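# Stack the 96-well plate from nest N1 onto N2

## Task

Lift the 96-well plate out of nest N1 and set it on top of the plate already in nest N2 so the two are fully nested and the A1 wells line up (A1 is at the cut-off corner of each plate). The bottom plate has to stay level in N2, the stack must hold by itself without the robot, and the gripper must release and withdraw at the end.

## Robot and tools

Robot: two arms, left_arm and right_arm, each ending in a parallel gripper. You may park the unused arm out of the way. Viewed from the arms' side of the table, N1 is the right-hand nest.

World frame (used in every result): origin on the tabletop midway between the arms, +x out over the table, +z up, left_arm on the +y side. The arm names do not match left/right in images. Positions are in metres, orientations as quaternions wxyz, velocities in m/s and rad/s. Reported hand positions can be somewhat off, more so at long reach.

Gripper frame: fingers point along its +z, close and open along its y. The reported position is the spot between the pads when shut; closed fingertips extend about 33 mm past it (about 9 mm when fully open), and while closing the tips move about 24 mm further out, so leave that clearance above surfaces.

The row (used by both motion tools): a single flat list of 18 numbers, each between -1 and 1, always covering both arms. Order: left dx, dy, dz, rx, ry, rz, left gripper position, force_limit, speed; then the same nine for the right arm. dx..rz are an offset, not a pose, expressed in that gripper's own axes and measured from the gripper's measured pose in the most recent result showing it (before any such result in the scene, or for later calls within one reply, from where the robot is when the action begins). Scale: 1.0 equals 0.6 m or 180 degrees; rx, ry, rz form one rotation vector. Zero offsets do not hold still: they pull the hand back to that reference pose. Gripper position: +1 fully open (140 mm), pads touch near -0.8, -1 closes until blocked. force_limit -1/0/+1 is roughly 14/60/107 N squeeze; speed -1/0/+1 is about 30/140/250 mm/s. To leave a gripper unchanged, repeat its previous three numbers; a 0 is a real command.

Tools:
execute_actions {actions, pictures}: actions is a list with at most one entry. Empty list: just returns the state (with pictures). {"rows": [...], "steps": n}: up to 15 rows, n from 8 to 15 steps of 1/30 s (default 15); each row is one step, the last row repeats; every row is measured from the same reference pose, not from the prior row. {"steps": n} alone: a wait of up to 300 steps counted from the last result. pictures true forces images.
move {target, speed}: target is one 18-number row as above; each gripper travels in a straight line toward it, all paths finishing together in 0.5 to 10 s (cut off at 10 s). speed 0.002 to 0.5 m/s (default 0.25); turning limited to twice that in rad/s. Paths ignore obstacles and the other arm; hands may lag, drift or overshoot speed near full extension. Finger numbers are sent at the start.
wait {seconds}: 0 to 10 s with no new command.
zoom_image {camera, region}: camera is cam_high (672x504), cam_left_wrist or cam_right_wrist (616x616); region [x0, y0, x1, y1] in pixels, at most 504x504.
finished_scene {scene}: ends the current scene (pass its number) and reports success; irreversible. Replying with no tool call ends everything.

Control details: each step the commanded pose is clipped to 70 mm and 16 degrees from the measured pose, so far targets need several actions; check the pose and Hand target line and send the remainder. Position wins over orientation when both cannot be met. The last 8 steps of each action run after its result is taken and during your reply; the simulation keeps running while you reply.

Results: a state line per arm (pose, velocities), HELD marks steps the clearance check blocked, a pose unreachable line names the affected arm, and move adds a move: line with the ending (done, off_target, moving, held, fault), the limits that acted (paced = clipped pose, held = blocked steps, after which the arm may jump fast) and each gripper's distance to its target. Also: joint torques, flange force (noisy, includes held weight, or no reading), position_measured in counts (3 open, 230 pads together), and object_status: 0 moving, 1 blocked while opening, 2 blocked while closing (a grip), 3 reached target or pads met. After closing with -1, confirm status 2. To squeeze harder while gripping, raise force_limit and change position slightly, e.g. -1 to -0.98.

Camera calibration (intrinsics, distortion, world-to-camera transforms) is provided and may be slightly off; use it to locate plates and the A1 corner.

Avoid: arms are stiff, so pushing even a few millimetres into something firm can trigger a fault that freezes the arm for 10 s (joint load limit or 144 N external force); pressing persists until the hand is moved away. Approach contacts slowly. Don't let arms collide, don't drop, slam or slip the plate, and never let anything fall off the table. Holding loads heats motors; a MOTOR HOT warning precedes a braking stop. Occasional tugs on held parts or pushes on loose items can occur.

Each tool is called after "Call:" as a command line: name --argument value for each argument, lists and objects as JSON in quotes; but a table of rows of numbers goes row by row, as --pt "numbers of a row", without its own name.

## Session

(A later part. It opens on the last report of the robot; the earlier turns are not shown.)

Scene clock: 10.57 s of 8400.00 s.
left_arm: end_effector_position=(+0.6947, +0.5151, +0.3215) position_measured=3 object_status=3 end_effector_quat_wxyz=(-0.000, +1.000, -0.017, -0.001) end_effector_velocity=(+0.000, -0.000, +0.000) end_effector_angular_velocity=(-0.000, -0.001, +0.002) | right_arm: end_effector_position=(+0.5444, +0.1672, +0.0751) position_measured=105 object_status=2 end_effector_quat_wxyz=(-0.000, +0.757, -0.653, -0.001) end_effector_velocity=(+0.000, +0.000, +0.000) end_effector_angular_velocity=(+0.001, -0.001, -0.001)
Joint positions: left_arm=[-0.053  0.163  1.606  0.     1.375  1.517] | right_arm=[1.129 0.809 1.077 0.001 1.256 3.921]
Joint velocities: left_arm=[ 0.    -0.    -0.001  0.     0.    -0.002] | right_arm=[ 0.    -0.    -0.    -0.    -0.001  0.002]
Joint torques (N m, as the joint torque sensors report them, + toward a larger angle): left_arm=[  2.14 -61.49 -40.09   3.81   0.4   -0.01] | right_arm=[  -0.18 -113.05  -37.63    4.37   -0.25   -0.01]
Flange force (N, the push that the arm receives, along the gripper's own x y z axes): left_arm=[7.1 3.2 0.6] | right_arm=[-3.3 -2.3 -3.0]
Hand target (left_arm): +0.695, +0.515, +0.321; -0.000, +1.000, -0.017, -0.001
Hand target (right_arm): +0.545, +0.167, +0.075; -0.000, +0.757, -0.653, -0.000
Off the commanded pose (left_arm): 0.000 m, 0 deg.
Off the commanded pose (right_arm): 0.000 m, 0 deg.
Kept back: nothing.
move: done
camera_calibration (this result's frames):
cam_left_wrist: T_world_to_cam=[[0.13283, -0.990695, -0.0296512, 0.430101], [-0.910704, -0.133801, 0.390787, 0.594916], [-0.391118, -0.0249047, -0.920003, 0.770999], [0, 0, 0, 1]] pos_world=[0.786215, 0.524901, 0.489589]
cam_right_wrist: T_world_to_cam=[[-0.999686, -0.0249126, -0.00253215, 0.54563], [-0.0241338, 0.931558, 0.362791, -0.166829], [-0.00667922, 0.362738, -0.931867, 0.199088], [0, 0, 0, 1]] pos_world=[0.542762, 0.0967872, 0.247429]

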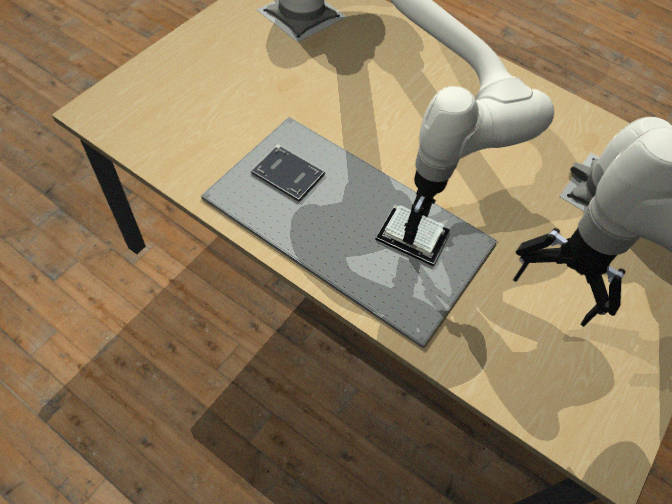

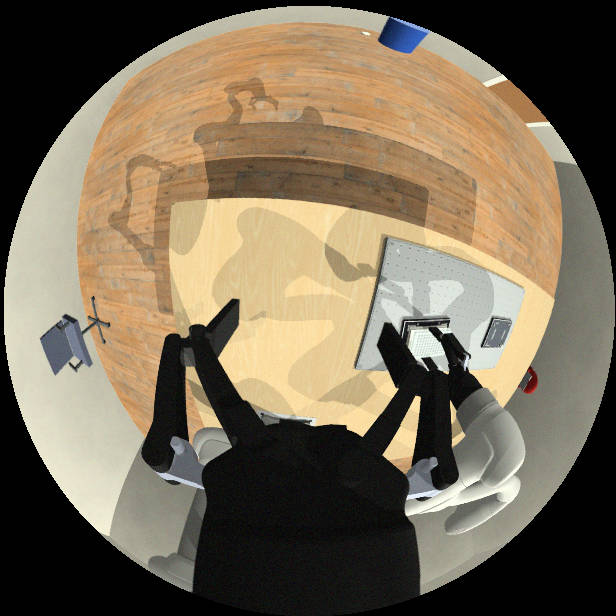

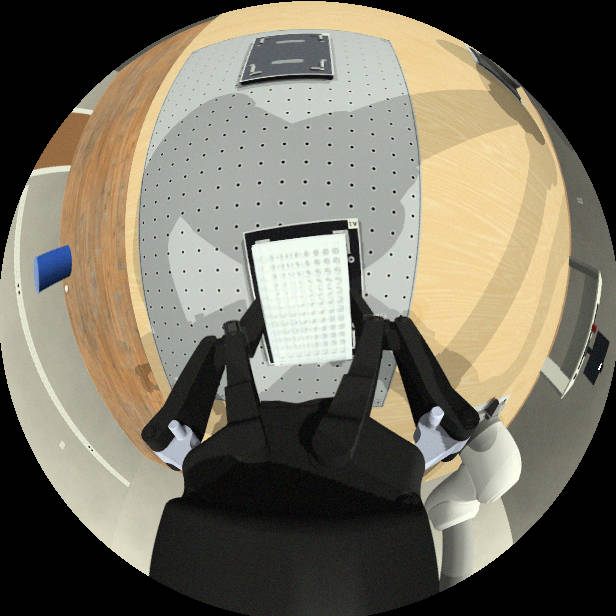

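Call:
move --target '[0,0,0,0,0,0,1,0,0,-0.0037,0.003,0,0,0,0,-0.98,-0.2,-0.8]'

Call:
zoom_image --camera "cam_right_wrist" --region '[230,210,390,370]'

Scene clock: 11.50 s of 8400.00 s.
left_arm: end_effector_position=(+0.6947, +0.5151, +0.3215) position_measured=3 object_status=3 end_effector_quat_wxyz=(-0.000, +1.000, -0.017, -0.001) end_effector_velocity=(-0.000, -0.001, -0.000) end_effector_angular_velocity=(+0.000, +0.001, +0.001) | right_arm: end_effector_position=(+0.5423, +0.1691, +0.0751) position_measured=105 object_status=2 end_effector_quat_wxyz=(-0.000, +0.757, -0.653, -0.000) end_effector_velocity=(+0.001, -0.000, -0.000) end_effector_angular_velocity=(+0.002, -0.001, -0.000)
Joint positions: left_arm=[-0.053  0.163  1.606  0.     1.375  1.517] | right_arm=[1.132 0.809 1.076 0.001 1.256 3.924]
Joint velocities: left_arm=[-0.001  0.     0.     0.    -0.    -0.002] | right_arm=[-0.001  0.    -0.     0.    -0.002 -0.001]
Joint torques (N m, as the joint torque sensors report them, + toward a larger angle): left_arm=[  1.42 -61.17 -39.84   3.83   0.24  -0.15] | right_arm=[  -3.61 -115.03  -37.15    4.55   -0.21   -0.01]
Flange force (N, the push that the arm receives, along the gripper's own x y z axes): left_arm=[7.5 2.4 0.0] | right_arm=[-8.9 -4.1 -2.0]
Hand target (left_arm): +0.695, +0.515, +0.321; -0.000, +1.000, -0.017, -0.001
Hand target (right_arm): +0.542, +0.169, +0.075; -0.000, +0.757, -0.653, -0.000
Off the commanded pose (left_arm): 0.000 m, 0 deg.
Off the commanded pose (right_arm): 0.000 m, 0 deg.
Kept back: nothing.
move: done
camera_calibration (this result's frames):
cam_left_wrist: T_world_to_cam=[[0.13283, -0.990695, -0.0296512, 0.430101], [-0.910704, -0.133801, 0.390787, 0.594916], [-0.391119, -0.0249047, -0.920003, 0.770999], [0, 0, 0, 1]] pos_world=[0.786215, 0.524901, 0.489589]
cam_right_wrist: T_world_to_cam=[[-0.999686, -0.0249097, -0.0025491, 0.543584], [-0.0241373, 0.931563, 0.362779, -0.168669], [-0.00666206, 0.362726, -0.931872, 0.198372], [0, 0, 0, 1]] pos_world=[0.540664, 0.0987114, 0.247433]

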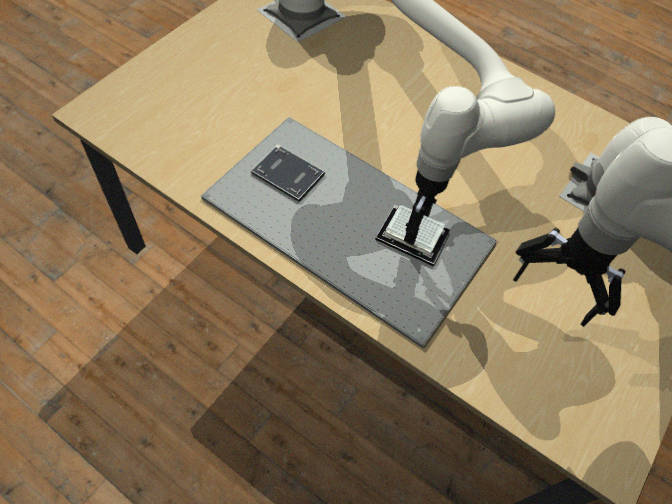

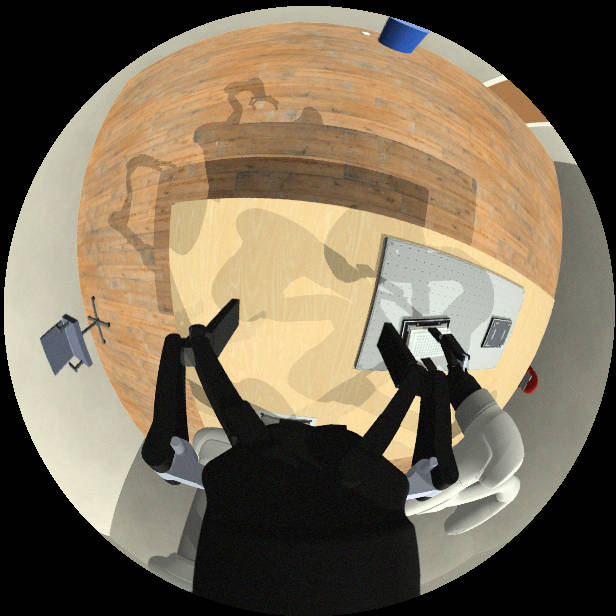

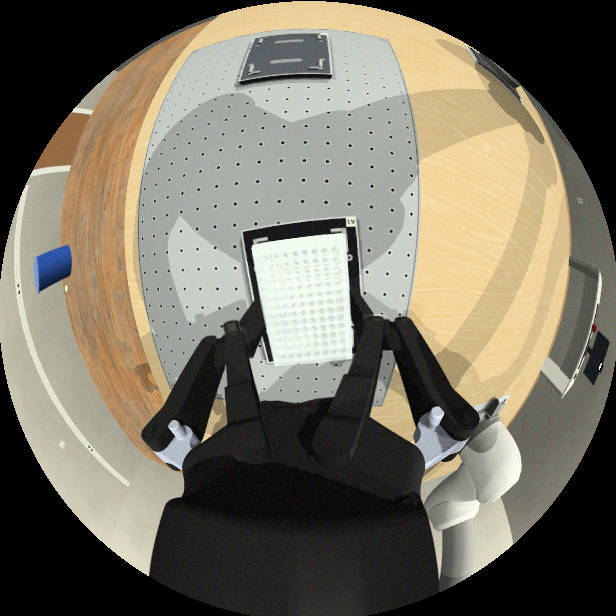

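Region (230, 210, 390, 370) of cam_right_wrist's 616x616 image, scaled by 3.150, with more detail than that image has.

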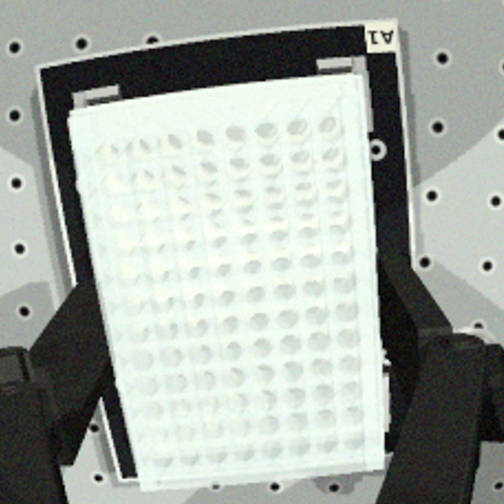

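Slight residual (~0.2°, 0.4 mm). Descend.

Call:
move --target '[0,0,0,0,0,0,1,0,0,0,0.0007,0.0145,0,0,-0.001,-0.98,-0.2,-0.8]' --speed 0.015

Call:
zoom_image --camera "cam_right_wrist" --region '[230,210,390,370]'

Scene clock: 12.63 s of 8400.00 s.
left_arm: end_effector_position=(+0.6947, +0.5151, +0.3215) position_measured=3 object_status=3 end_effector_quat_wxyz=(-0.000, +1.000, -0.017, -0.001) end_effector_velocity=(-0.000, +0.000, +0.001) end_effector_angular_velocity=(-0.000, -0.001, -0.001) | right_arm: end_effector_position=(+0.5419, +0.1691, +0.0665) position_measured=105 object_status=2 end_effector_quat_wxyz=(-0.000, +0.758, -0.652, -0.000) end_effector_velocity=(+0.000, -0.000, -0.000) end_effector_angular_velocity=(-0.000, -0.001, +0.000)
Joint positions: left_arm=[-0.053  0.163  1.606  0.     1.375  1.517] | right_arm=[1.132 0.814 1.083 0.001 1.244 3.921]
Joint velocities: left_arm=[ 0.    -0.001  0.     0.     0.     0.001] | right_arm=[ 0.    -0.     0.001 -0.001 -0.001  0.   ]
Joint torques (N m, as the joint torque sensors report them, + toward a larger angle): left_arm=[  2.67 -62.11 -40.32   3.84   0.22  -0.05] | right_arm=[  -0.46 -108.82  -34.19    4.51   -1.16    0.22]
Flange force (N, the push that the arm receives, along the gripper's own x y z axes): left_arm=[7.4 3.9 0.7] | right_arm=[-5.9 -5.6 -9.7]
Hand target (left_arm): +0.695, +0.515, +0.321; -0.000, +1.000, -0.017, -0.001
Hand target (right_arm): +0.542, +0.169, +0.066; -0.000, +0.758, -0.652, -0.000
Off the commanded pose (left_arm): 0.000 m, 0 deg.
Off the commanded pose (right_arm): 0.000 m, 0 deg.
Kept back: nothing.
move: done
camera_calibration (this result's frames):
cam_left_wrist: T_world_to_cam=[[0.13283, -0.990695, -0.0296512, 0.430101], [-0.910704, -0.133801, 0.390787, 0.594916], [-0.391118, -0.0249048, -0.920003, 0.770999], [0, 0, 0, 1]] pos_world=[0.786215, 0.524901, 0.489589]
cam_right_wrist: T_world_to_cam=[[-0.999603, -0.028049, -0.00263211, 0.543656], [-0.027092, 0.931446, 0.362869, -0.163918], [-0.00772644, 0.362797, -0.931836, 0.190928], [0, 0, 0, 1]] pos_world=[0.540474, 0.098662, 0.238825]

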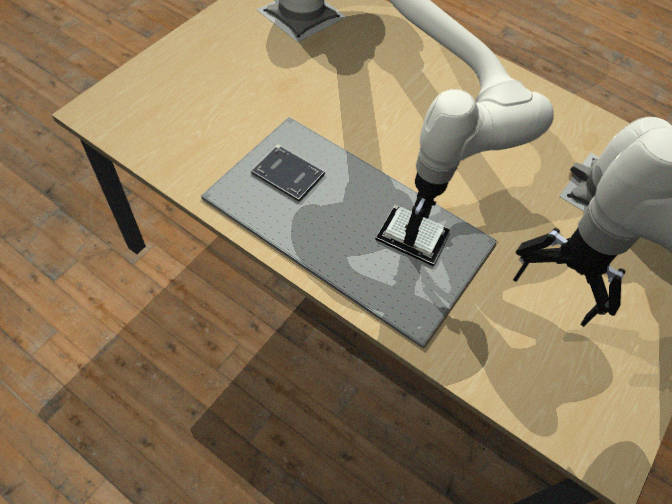

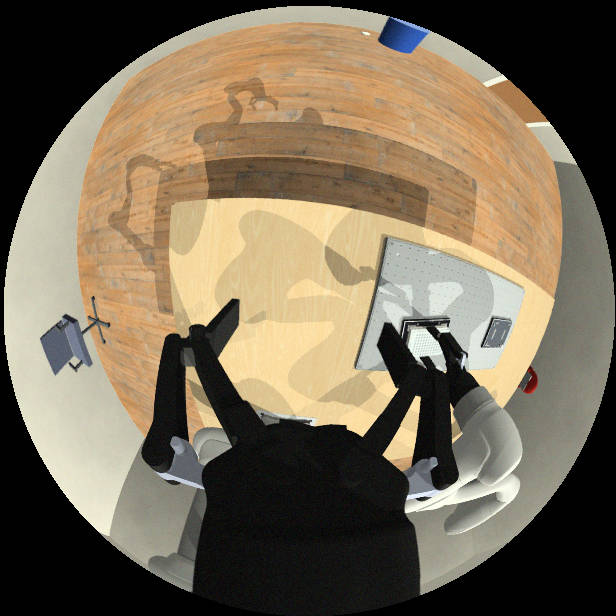

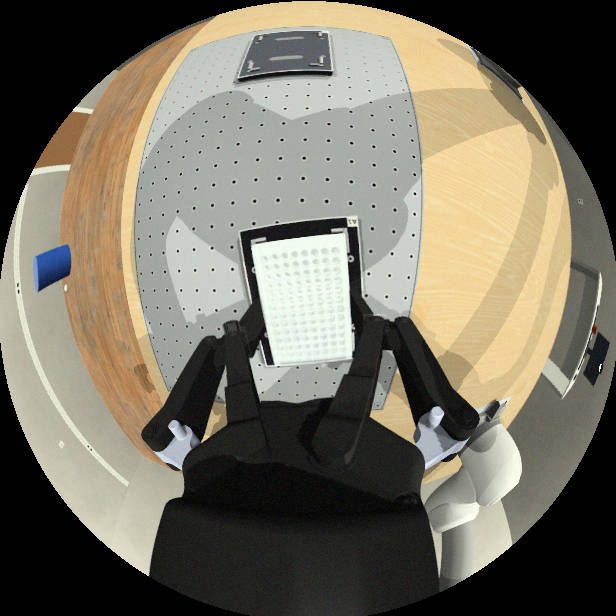

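Region (230, 210, 390, 370) of cam_right_wrist's 616x616 image, scaled by 3.150, with more detail than that image has.

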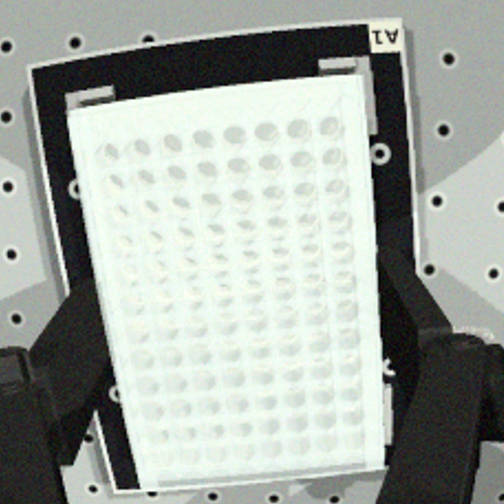

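Call:
move --target '[0,0,0,0,0,0,1,0,0,-0.0012,0,0.0005,0,0,0,-0.98,-0.2,-0.8]' --speed 0.01

Call:
zoom_image --camera "cam_right_wrist" --region '[230,210,390,370]'

Call:
zoom_image --camera "cam_high" --region '[370,200,460,270]'

Scene clock: 13.67 s of 8400.00 s.
left_arm: end_effector_position=(+0.6947, +0.5151, +0.3215) position_measured=3 object_status=3 end_effector_quat_wxyz=(-0.000, +1.000, -0.017, -0.001) end_effector_velocity=(-0.001, +0.000, -0.001) end_effector_angular_velocity=(+0.000, +0.001, -0.001) | right_arm: end_effector_position=(+0.5419, +0.1698, +0.0662) position_measured=105 object_status=2 end_effector_quat_wxyz=(-0.000, +0.758, -0.652, -0.000) end_effector_velocity=(+0.001, +0.000, +0.001) end_effector_angular_velocity=(+0.001, -0.002, +0.000)
Joint positions: left_arm=[-0.053  0.163  1.606  0.     1.375  1.517] | right_arm=[1.133 0.815 1.082 0.001 1.244 3.922]
Joint velocities: left_arm=[-0.    -0.     0.002  0.     0.     0.   ] | right_arm=[-0.    -0.    -0.    -0.001 -0.001 -0.   ]
Joint torques (N m, as the joint torque sensors report them, + toward a larger angle): left_arm=[  2.64 -61.4  -39.87   3.93   0.29  -0.01] | right_arm=[  4.09 -94.74 -31.61   6.64  -3.67  -0.21]
Flange force (N, the push that the arm receives, along the gripper's own x y z axes): left_arm=[7.3 4.1 0.5] | right_arm=[5.8 0.2 -23.3]
Hand target (left_arm): +0.695, +0.515, +0.321; -0.000, +1.000, -0.017, -0.001
Hand target (right_arm): +0.542, +0.170, +0.066; -0.000, +0.758, -0.652, -0.000
Off the commanded pose (left_arm): 0.000 m, 0 deg.
Off the commanded pose (right_arm): 0.000 m, 0 deg.
Kept back: nothing.
move: done
camera_calibration (this result's frames):
cam_left_wrist: T_world_to_cam=[[0.13283, -0.990695, -0.0296513, 0.430101], [-0.910704, -0.133801, 0.390787, 0.594916], [-0.391118, -0.0249048, -0.920003, 0.770999], [0, 0, 0, 1]] pos_world=[0.786215, 0.524901, 0.489589]
cam_right_wrist: T_world_to_cam=[[-0.999603, -0.0280481, -0.00267418, 0.543591], [-0.0271066, 0.931454, 0.362848, -0.164458], [-0.00768632, 0.362776, -0.931845, 0.190414], [0, 0, 0, 1]] pos_world=[0.540381, 0.0993542, 0.238563]

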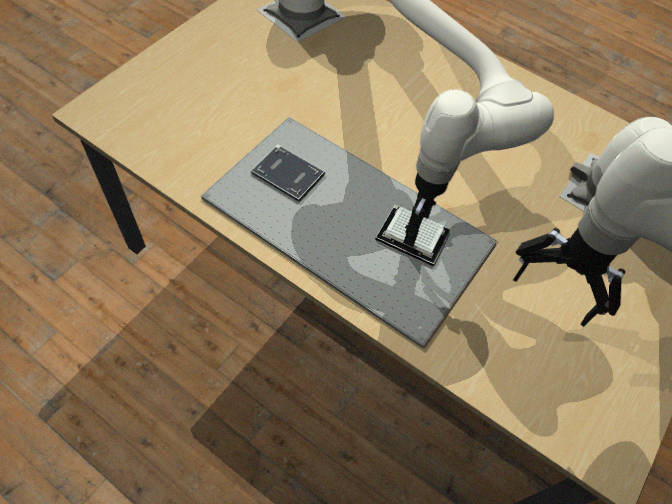

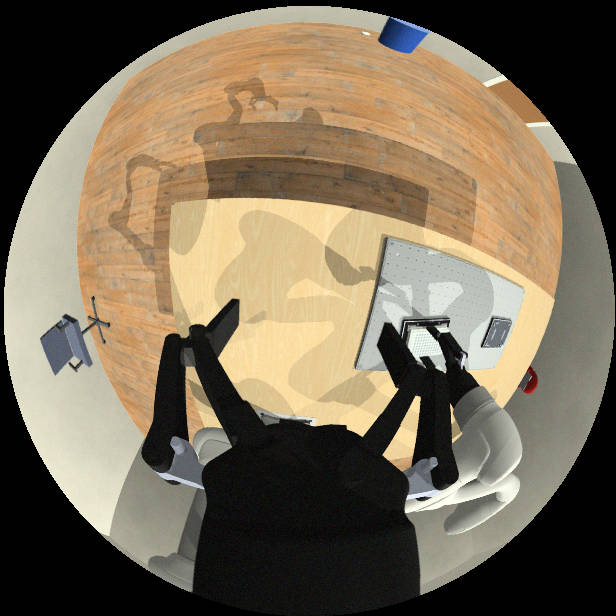

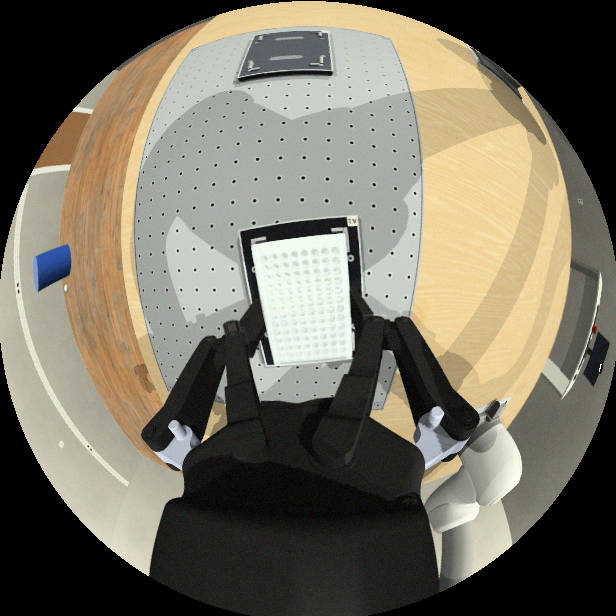

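Region (230, 210, 390, 370) of cam_right_wrist's 616x616 image, scaled by 3.150, with more detail than that image has.

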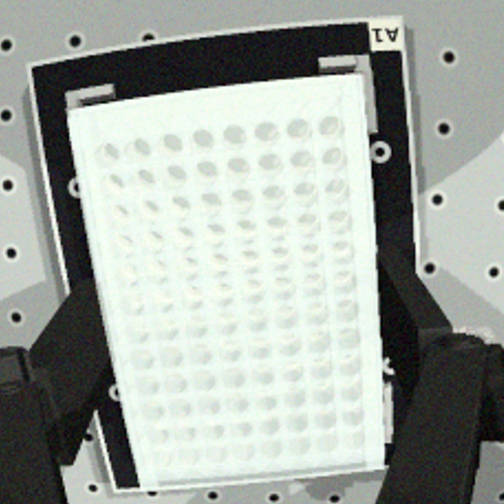

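Region (370, 200, 460, 270) of cam_high's 672x504 image, scaled by 5.600, with more detail than that image has.

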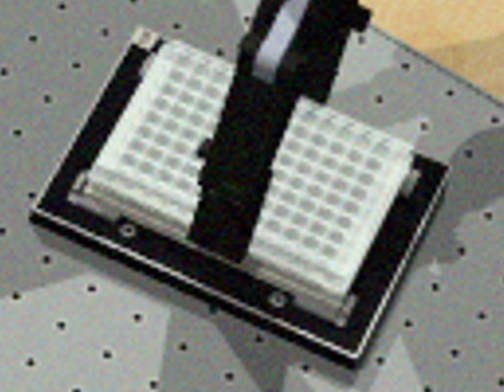

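Call:
move --target '[0,0,0,0,0,0,1,0,0,0.003,0,-0.0004,0,0,0,-0.98,-0.2,-0.8]' --speed 0.005

Call:
zoom_image --camera "cam_right_wrist" --region '[230,210,390,370]'

Scene clock: 14.67 s of 8400.00 s.
left_arm: end_effector_position=(+0.6947, +0.5151, +0.3215) position_measured=3 object_status=3 end_effector_quat_wxyz=(-0.000, +1.000, -0.017, -0.001) end_effector_velocity=(+0.001, -0.001, +0.001) end_effector_angular_velocity=(+0.000, -0.001, -0.001) | right_arm: end_effector_position=(+0.5421, +0.1680, +0.0664) position_measured=105 object_status=2 end_effector_quat_wxyz=(-0.000, +0.758, -0.652, -0.000) end_effector_velocity=(+0.001, -0.000, +0.000) end_effector_angular_velocity=(+0.000, -0.002, +0.001)
Joint positions: left_arm=[-0.053  0.163  1.606  0.     1.375  1.517] | right_arm=[1.131 0.813 1.086 0.001 1.243 3.92 ]
Joint velocities: left_arm=[-0.001  0.    -0.001  0.     0.     0.   ] | right_arm=[-0.    -0.     0.001 -0.002 -0.002 -0.001]
Joint torques (N m, as the joint torque sensors report them, + toward a larger angle): left_arm=[  2.1  -60.17 -39.97   3.73   0.17  -0.12] | right_arm=[  -7.93 -102.    -28.43    2.34    0.64    0.06]
Flange force (N, the push that the arm receives, along the gripper's own x y z axes): left_arm=[5.3 3.3 -0.4] | right_arm=[-14.9 -2.8 -15.4]
Hand target (left_arm): +0.695, +0.515, +0.321; -0.000, +1.000, -0.017, -0.001
Hand target (right_arm): +0.542, +0.168, +0.066; -0.000, +0.758, -0.652, -0.000
Off the commanded pose (left_arm): 0.000 m, 0 deg.
Off the commanded pose (right_arm): 0.000 m, 0 deg.
Kept back: nothing.
move: done
camera_calibration (this result's frames):
cam_left_wrist: T_world_to_cam=[[0.13283, -0.990695, -0.0296512, 0.430101], [-0.910704, -0.133801, 0.390787, 0.594916], [-0.391118, -0.0249048, -0.920003, 0.770999], [0, 0, 0, 1]] pos_world=[0.786215, 0.524901, 0.489589]
cam_right_wrist: T_world_to_cam=[[-0.999602, -0.0281065, -0.00260448, 0.543755], [-0.0271365, 0.931486, 0.362764, -0.162844], [-0.00777001, 0.362691, -0.931877, 0.191262], [0, 0, 0, 1]] pos_world=[0.540605, 0.0976007, 0.238723]

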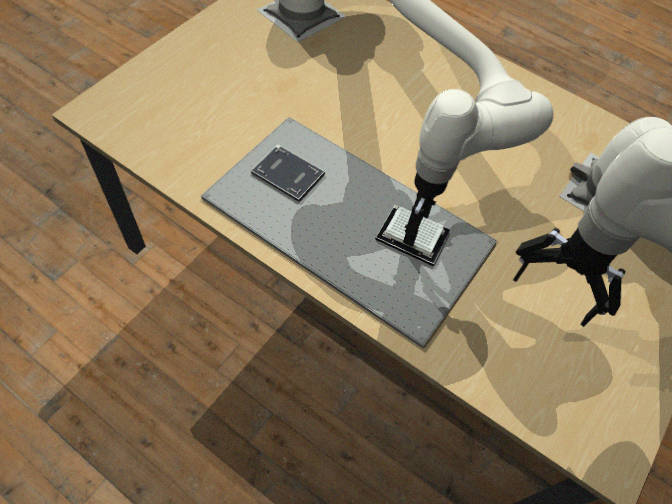

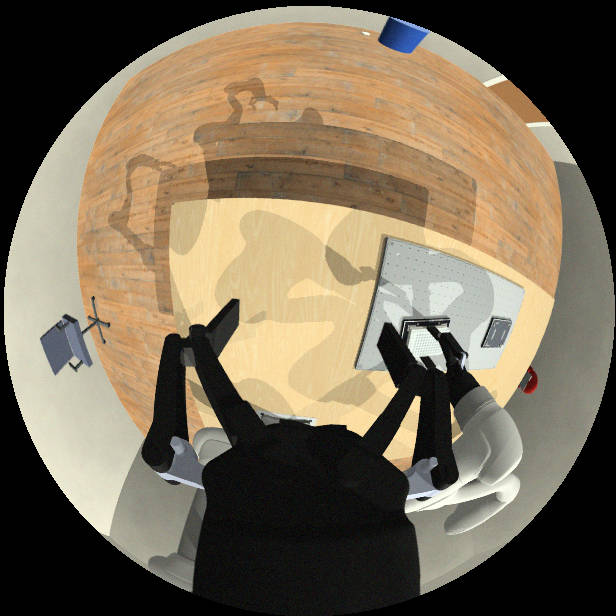

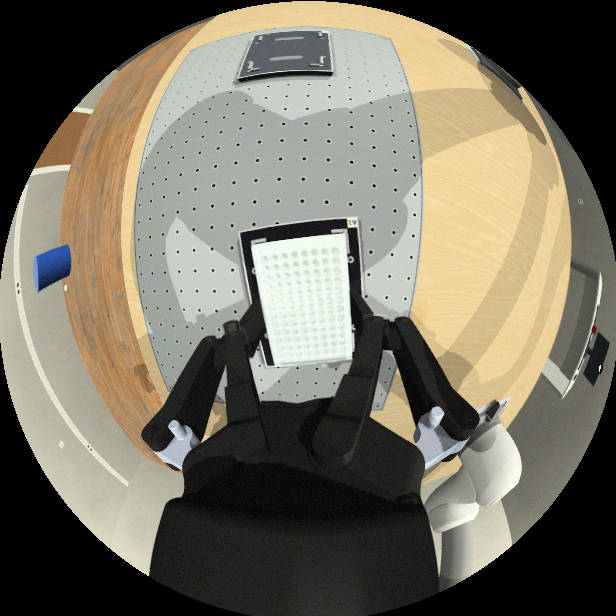

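Region (230, 210, 390, 370) of cam_right_wrist's 616x616 image, scaled by 3.150, with more detail than that image has.

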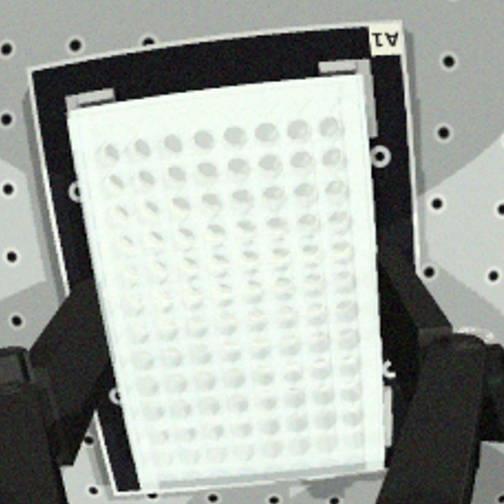

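Ambiguous; one more small push with less press.

Call:
move --target '[0,0,0,0,0,0,1,0,0,0.001,0,-0.0005,0,0,0,-0.98,-0.2,-0.8]' --speed 0.005

Scene clock: 15.67 s of 8400.00 s.
left_arm: end_effector_position=(+0.6947, +0.5151, +0.3215) position_measured=3 object_status=3 end_effector_quat_wxyz=(-0.000, +1.000, -0.017, -0.001) end_effector_velocity=(-0.000, +0.001, -0.002) end_effector_angular_velocity=(+0.000, +0.003, +0.002) | right_arm: end_effector_position=(+0.5421, +0.1674, +0.0666) position_measured=105 object_status=2 end_effector_quat_wxyz=(-0.000, +0.758, -0.652, -0.000) end_effector_velocity=(-0.000, -0.000, -0.000) end_effector_angular_velocity=(-0.001, +0.000, +0.000)
Joint positions: left_arm=[-0.053  0.163  1.606  0.     1.375  1.517] | right_arm=[1.131 0.812 1.087 0.001 1.243 3.92 ]
Joint velocities: left_arm=[ 0.001  0.002  0.002  0.     0.    -0.002] | right_arm=[ 0.    -0.     0.001 -0.     0.    -0.   ]
Joint torques (N m, as the joint torque sensors report them, + toward a larger angle): left_arm=[  2.21 -60.2  -39.77   3.93   0.35  -0.1 ] | right_arm=[  -8.53 -113.54  -34.23    2.79    1.8     0.06]
Flange force (N, the push that the arm receives, along the gripper's own x y z axes): left_arm=[6.7 3.3 0.6] | right_arm=[-14.8 -2.8 -1.9]
Hand target (left_arm): +0.695, +0.515, +0.321; -0.000, +1.000, -0.017, -0.001
Hand target (right_arm): +0.542, +0.167, +0.067; -0.000, +0.758, -0.652, -0.000
Off the commanded pose (left_arm): 0.000 m, 0 deg.
Off the commanded pose (right_arm): 0.000 m, 0 deg.
Kept back: nothing.
move: done
camera_calibration (this result's frames):
cam_left_wrist: T_world_to_cam=[[0.13283, -0.990695, -0.0296511, 0.4301], [-0.910704, -0.133801, 0.390787, 0.594916], [-0.391118, -0.0249048, -0.920003, 0.770999], [0, 0, 0, 1]] pos_world=[0.786215, 0.524901, 0.489589]
cam_right_wrist: T_world_to_cam=[[-0.999601, -0.0281117, -0.00257485, 0.543819], [-0.0271308, 0.931499, 0.362729, -0.162377], [-0.00779847, 0.362655, -0.931891, 0.191736], [0, 0, 0, 1]] pos_world=[0.540692, 0.0970083, 0.238976]

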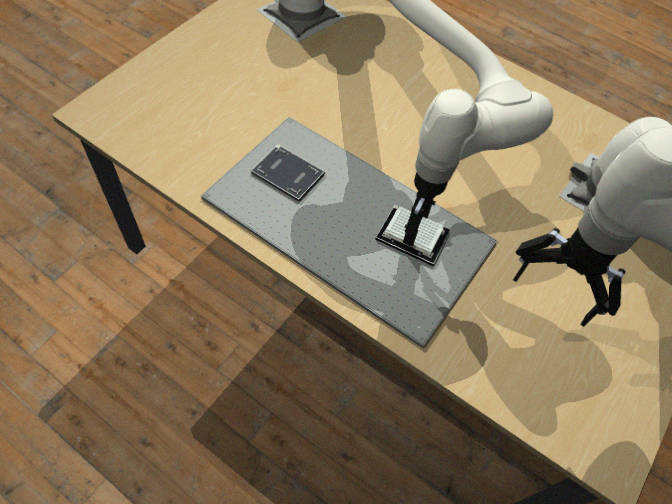

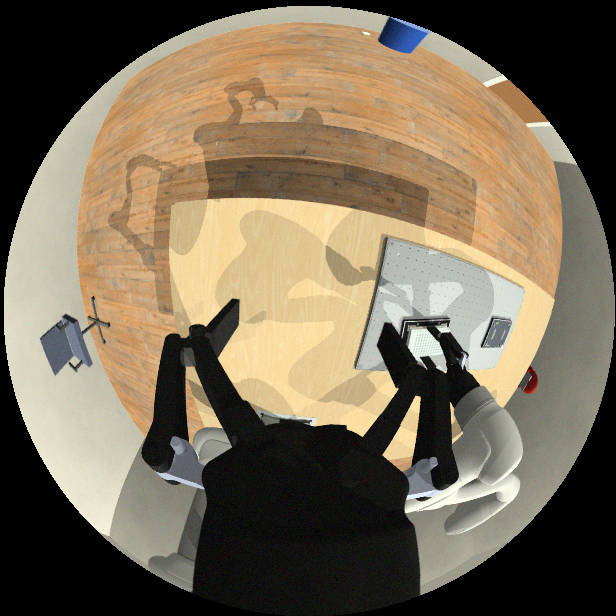

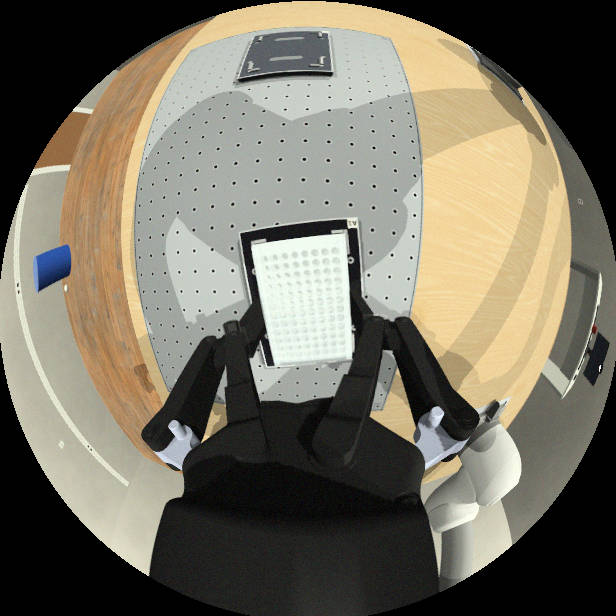

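Lateral resistance without normal force: nested.

Call:
move --target '[0,0,0,0,0,0,1,0,0,-0.0013,0,0.0005,0,0,0,-0.98,-0.2,-0.8]'

Call:
move --target '[0,0,0,0,0,0,1,0,0,0,0,0,0,0,0,0.5,-0.2,-0.5]'

Call:
move --target '[0,0,0,0,0,0,1,0,0,0.2,0,-0.2,0,0,0,0.5,-0.2,-0.5]'

Call:
zoom_image --camera "cam_high" --region '[370,200,460,270]'

Scene clock: 16.73 s of 8400.00 s.
left_arm: end_effector_position=(+0.6947, +0.5151, +0.3215) position_measured=3 object_status=3 end_effector_quat_wxyz=(-0.000, +1.000, -0.017, -0.001) end_effector_velocity=(+0.001, +0.001, +0.001) end_effector_angular_velocity=(+0.000, -0.002, +0.001) | right_arm: end_effector_position=(+0.5421, +0.1681, +0.0664) position_measured=105 object_status=2 end_effector_quat_wxyz=(-0.000, +0.758, -0.652, -0.000) end_effector_velocity=(-0.001, +0.002, -0.000) end_effector_angular_velocity=(+0.002, -0.001, +0.002)
Joint positions: left_arm=[-0.053  0.163  1.606  0.     1.375  1.517] | right_arm=[1.131 0.813 1.086 0.001 1.243 3.92 ]
Joint velocities: left_arm=[ 0.001 -0.001 -0.002  0.     0.     0.   ] | right_arm=[ 0.002  0.    -0.     0.001 -0.002 -0.001]
Joint torques (N m, as the joint torque sensors report them, + toward a larger angle): left_arm=[  2.14 -60.51 -40.46   4.06   0.16   0.01] | right_arm=[   4.62 -103.71  -32.15    6.41   -1.32    0.31]
Flange force (N, the push that the arm receives, along the gripper's own x y z axes): left_arm=[4.8 3.2 0.5] | right_arm=[-1.4 -7.7 -14.2]
Hand target (left_arm): +0.695, +0.515, +0.321; -0.000, +1.000, -0.017, -0.001
Hand target (right_arm): +0.542, +0.168, +0.066; -0.000, +0.758, -0.652, -0.000
Off the commanded pose (left_arm): 0.000 m, 0 deg.
Off the commanded pose (right_arm): 0.000 m, 0 deg.
Kept back: nothing.
move: done
camera_calibration (this result's frames):
cam_left_wrist: T_world_to_cam=[[0.13283, -0.990695, -0.0296512, 0.430101], [-0.910704, -0.133801, 0.390787, 0.594916], [-0.391118, -0.0249047, -0.920003, 0.770999], [0, 0, 0, 1]] pos_world=[0.786215, 0.524901, 0.489589]
cam_right_wrist: T_world_to_cam=[[-0.999605, -0.0279821, -0.00263297, 0.543817], [-0.0270305, 0.931476, 0.362798, -0.163022], [-0.0076993, 0.362726, -0.931864, 0.191227], [0, 0, 0, 1]] pos_world=[0.540668, 0.0977056, 0.238773]

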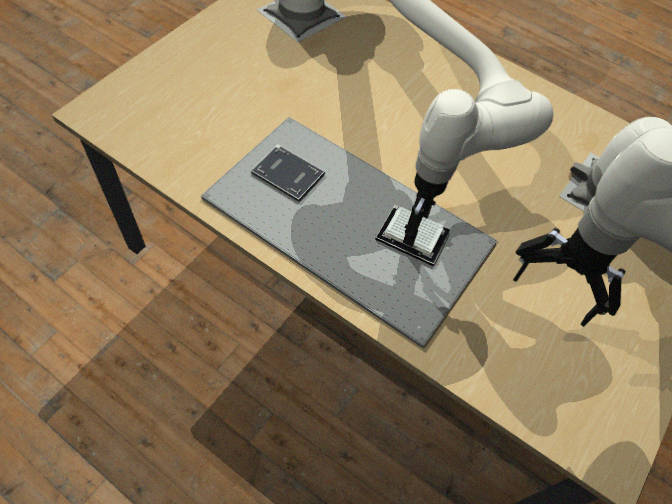

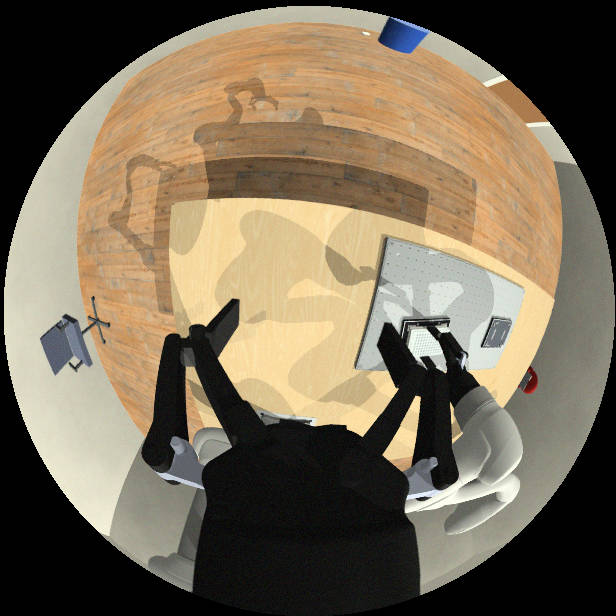

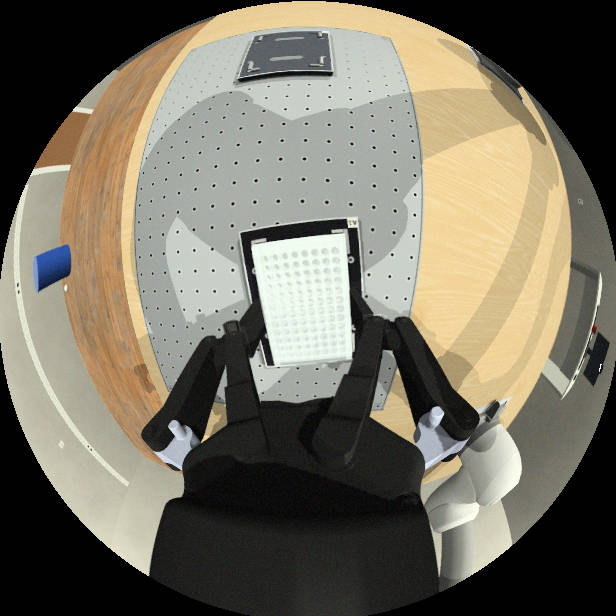

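Scene clock: 17.27 s of 8400.00 s.
left_arm: end_effector_position=(+0.6947, +0.5151, +0.3215) position_measured=3 object_status=3 end_effector_quat_wxyz=(-0.000, +1.000, -0.017, -0.001) end_effector_velocity=(+0.000, -0.001, +0.000) end_effector_angular_velocity=(-0.000, -0.001, -0.002) | right_arm: end_effector_position=(+0.5421, +0.1681, +0.0663) position_measured=66 object_status=3 end_effector_quat_wxyz=(-0.000, +0.758, -0.652, -0.000) end_effector_velocity=(+0.000, +0.001, +0.000) end_effector_angular_velocity=(+0.001, -0.000, +0.000)
Joint positions: left_arm=[-0.053  0.163  1.606  0.     1.375  1.517] | right_arm=[1.131 0.813 1.086 0.001 1.243 3.92 ]
Joint velocities: left_arm=[-0.002 -0.    -0.    -0.     0.    -0.   ] | right_arm=[ 0.    -0.    -0.001  0.001 -0.    -0.001]
Joint torques (N m, as the joint torque sensors report them, + toward a larger angle): left_arm=[  2.78 -61.51 -39.76   3.91   0.42  -0.17] | right_arm=[  -2.41 -114.16  -37.83    4.8    -0.37   -0.53]
Flange force (N, the push that the arm receives, along the gripper's own x y z axes): left_arm=[7.9 4.4 0.4] | right_arm=[-5.6 -1.6 -2.0]
Hand target (left_arm): +0.695, +0.515, +0.321; -0.000, +1.000, -0.017, -0.001
Hand target (right_arm): +0.542, +0.168, +0.066; -0.000, +0.758, -0.652, -0.000
Off the commanded pose (left_arm): 0.000 m, 0 deg.
Off the commanded pose (right_arm): 0.000 m, 0 deg.
Kept back: nothing.
move: done
camera_calibration (this result's frames):
cam_left_wrist: T_world_to_cam=[[0.13283, -0.990695, -0.0296513, 0.430101], [-0.910704, -0.133801, 0.390787, 0.594916], [-0.391118, -0.0249047, -0.920003, 0.770999], [0, 0, 0, 1]] pos_world=[0.786215, 0.524901, 0.489589]
cam_right_wrist: T_world_to_cam=[[-0.999604, -0.0280112, -0.00255728, 0.54379], [-0.0270309, 0.93151, 0.362709, -0.162988], [-0.00777777, 0.362634, -0.931899, 0.191167], [0, 0, 0, 1]] pos_world=[0.540656, 0.0977336, 0.238656]

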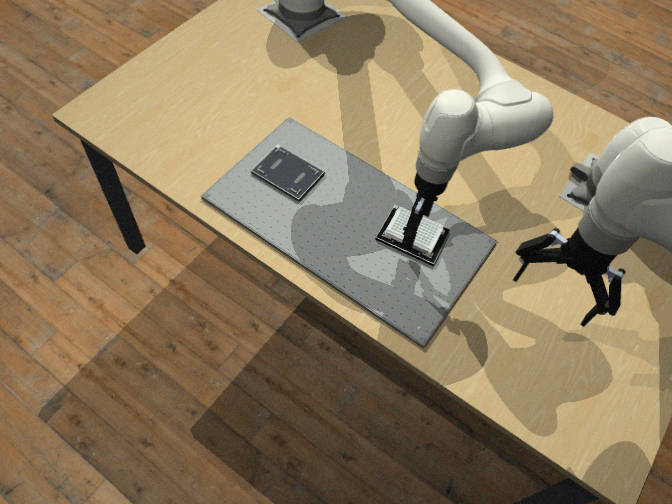

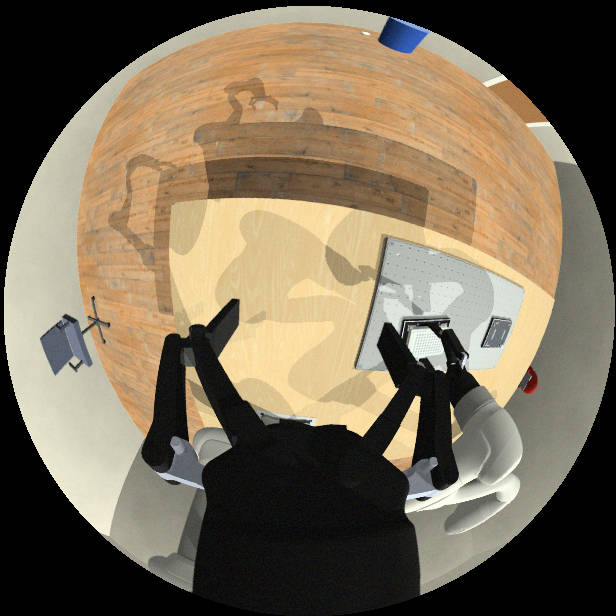

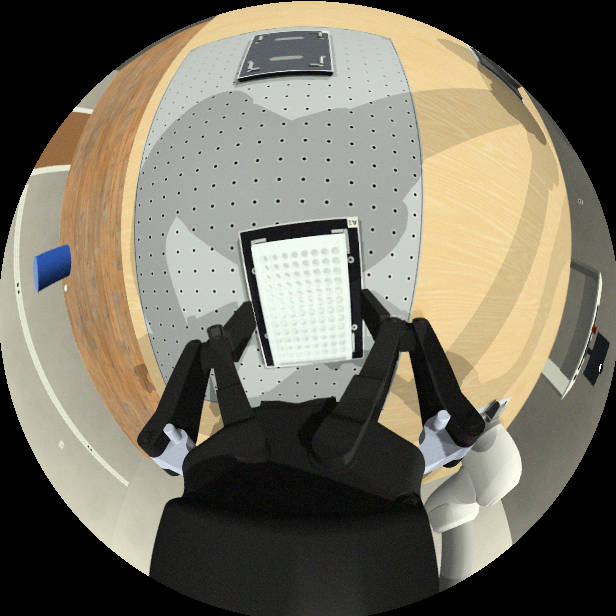

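Scene clock: 18.30 s of 8400.00 s.
left_arm: end_effector_position=(+0.6947, +0.5151, +0.3215) position_measured=3 object_status=3 end_effector_quat_wxyz=(-0.000, +1.000, -0.017, -0.001) end_effector_velocity=(+0.000, +0.001, -0.000) end_effector_angular_velocity=(+0.000, +0.000, +0.003) | right_arm: end_effector_position=(+0.5603, +0.0494, +0.1863) position_measured=66 object_status=3 end_effector_quat_wxyz=(-0.000, +0.758, -0.652, -0.000) end_effector_velocity=(+0.000, -0.000, +0.000) end_effector_angular_velocity=(-0.002, -0.001, -0.000)
Joint positions: left_arm=[-0.053  0.163  1.606  0.     1.375  1.517] | right_arm=[1.036 0.61  1.217 0.001 1.314 3.825]
Joint velocities: left_arm=[ 0.001  0.    -0.     0.     0.    -0.001] | right_arm=[ 0.     0.    -0.001 -0.002  0.001  0.001]
Joint torques (N m, as the joint torque sensors report them, + toward a larger angle): left_arm=[  2.95 -62.28 -39.06   3.64   0.27   0.01] | right_arm=[ -3.91 -99.16 -39.38   4.62  -0.41  -0.04]
Flange force (N, the push that the arm receives, along the gripper's own x y z axes): left_arm=[10.3 4.3 -0.9] | right_arm=[-5.2 -0.1 -0.4]
Hand target (left_arm): +0.695, +0.515, +0.321; -0.000, +1.000, -0.017, -0.001
Hand target (right_arm): +0.560, +0.049, +0.186; -0.000, +0.758, -0.652, -0.000
Off the commanded pose (left_arm): 0.000 m, 0 deg.
Off the commanded pose (right_arm): 0.000 m, 0 deg.
Kept back: nothing.
move: done
camera_calibration (this result's frames):
cam_left_wrist: T_world_to_cam=[[0.13283, -0.990695, -0.0296512, 0.430101], [-0.910704, -0.133801, 0.390787, 0.594916], [-0.391118, -0.0249047, -0.920003, 0.770999], [0, 0, 0, 1]] pos_world=[0.786215, 0.524901, 0.489589]
cam_right_wrist: T_world_to_cam=[[-0.999603, -0.0280525, -0.00258048, 0.558915], [-0.0270783, 0.931529, 0.362657, -0.0953742], [-0.00776965, 0.362583, -0.931919, 0.346232], [0, 0, 0, 1]] pos_world=[0.5588, -0.0210149, 0.35869]

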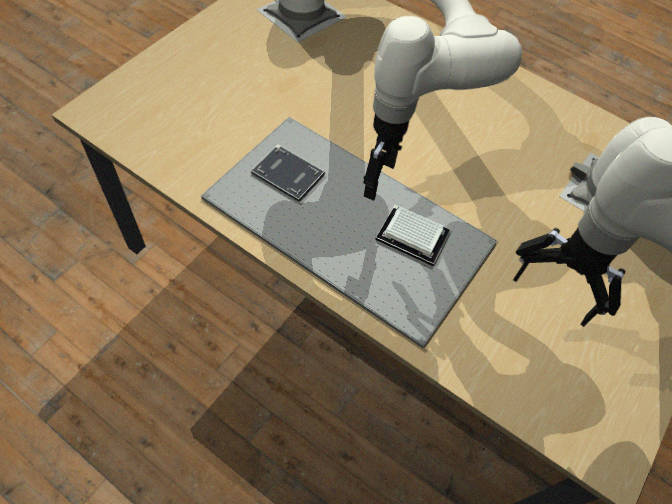

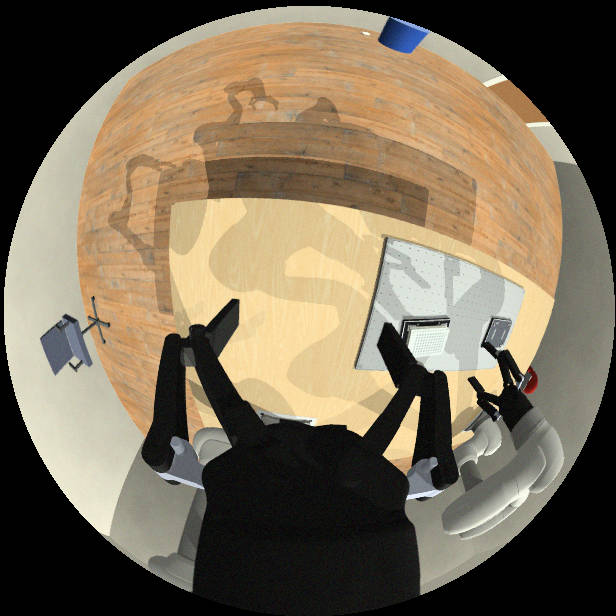

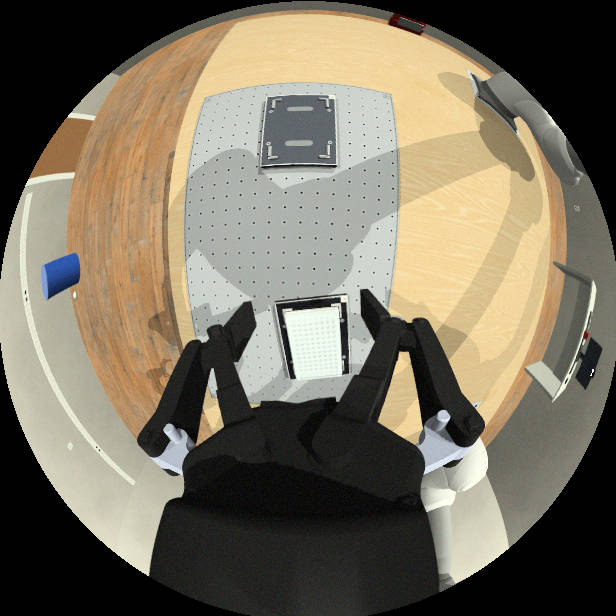

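Region (370, 200, 460, 270) of cam_high's 672x504 image, scaled by 5.600, with more detail than that image has.

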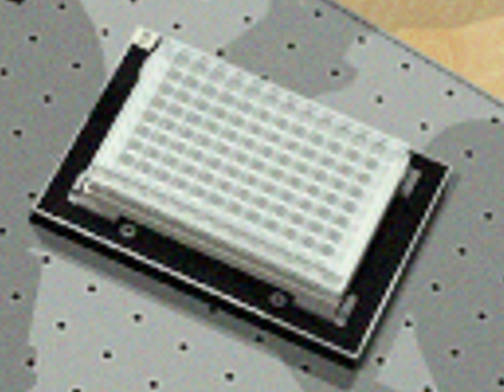

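Call:
finished_scene --scene 1

The scene is finished: the task was done.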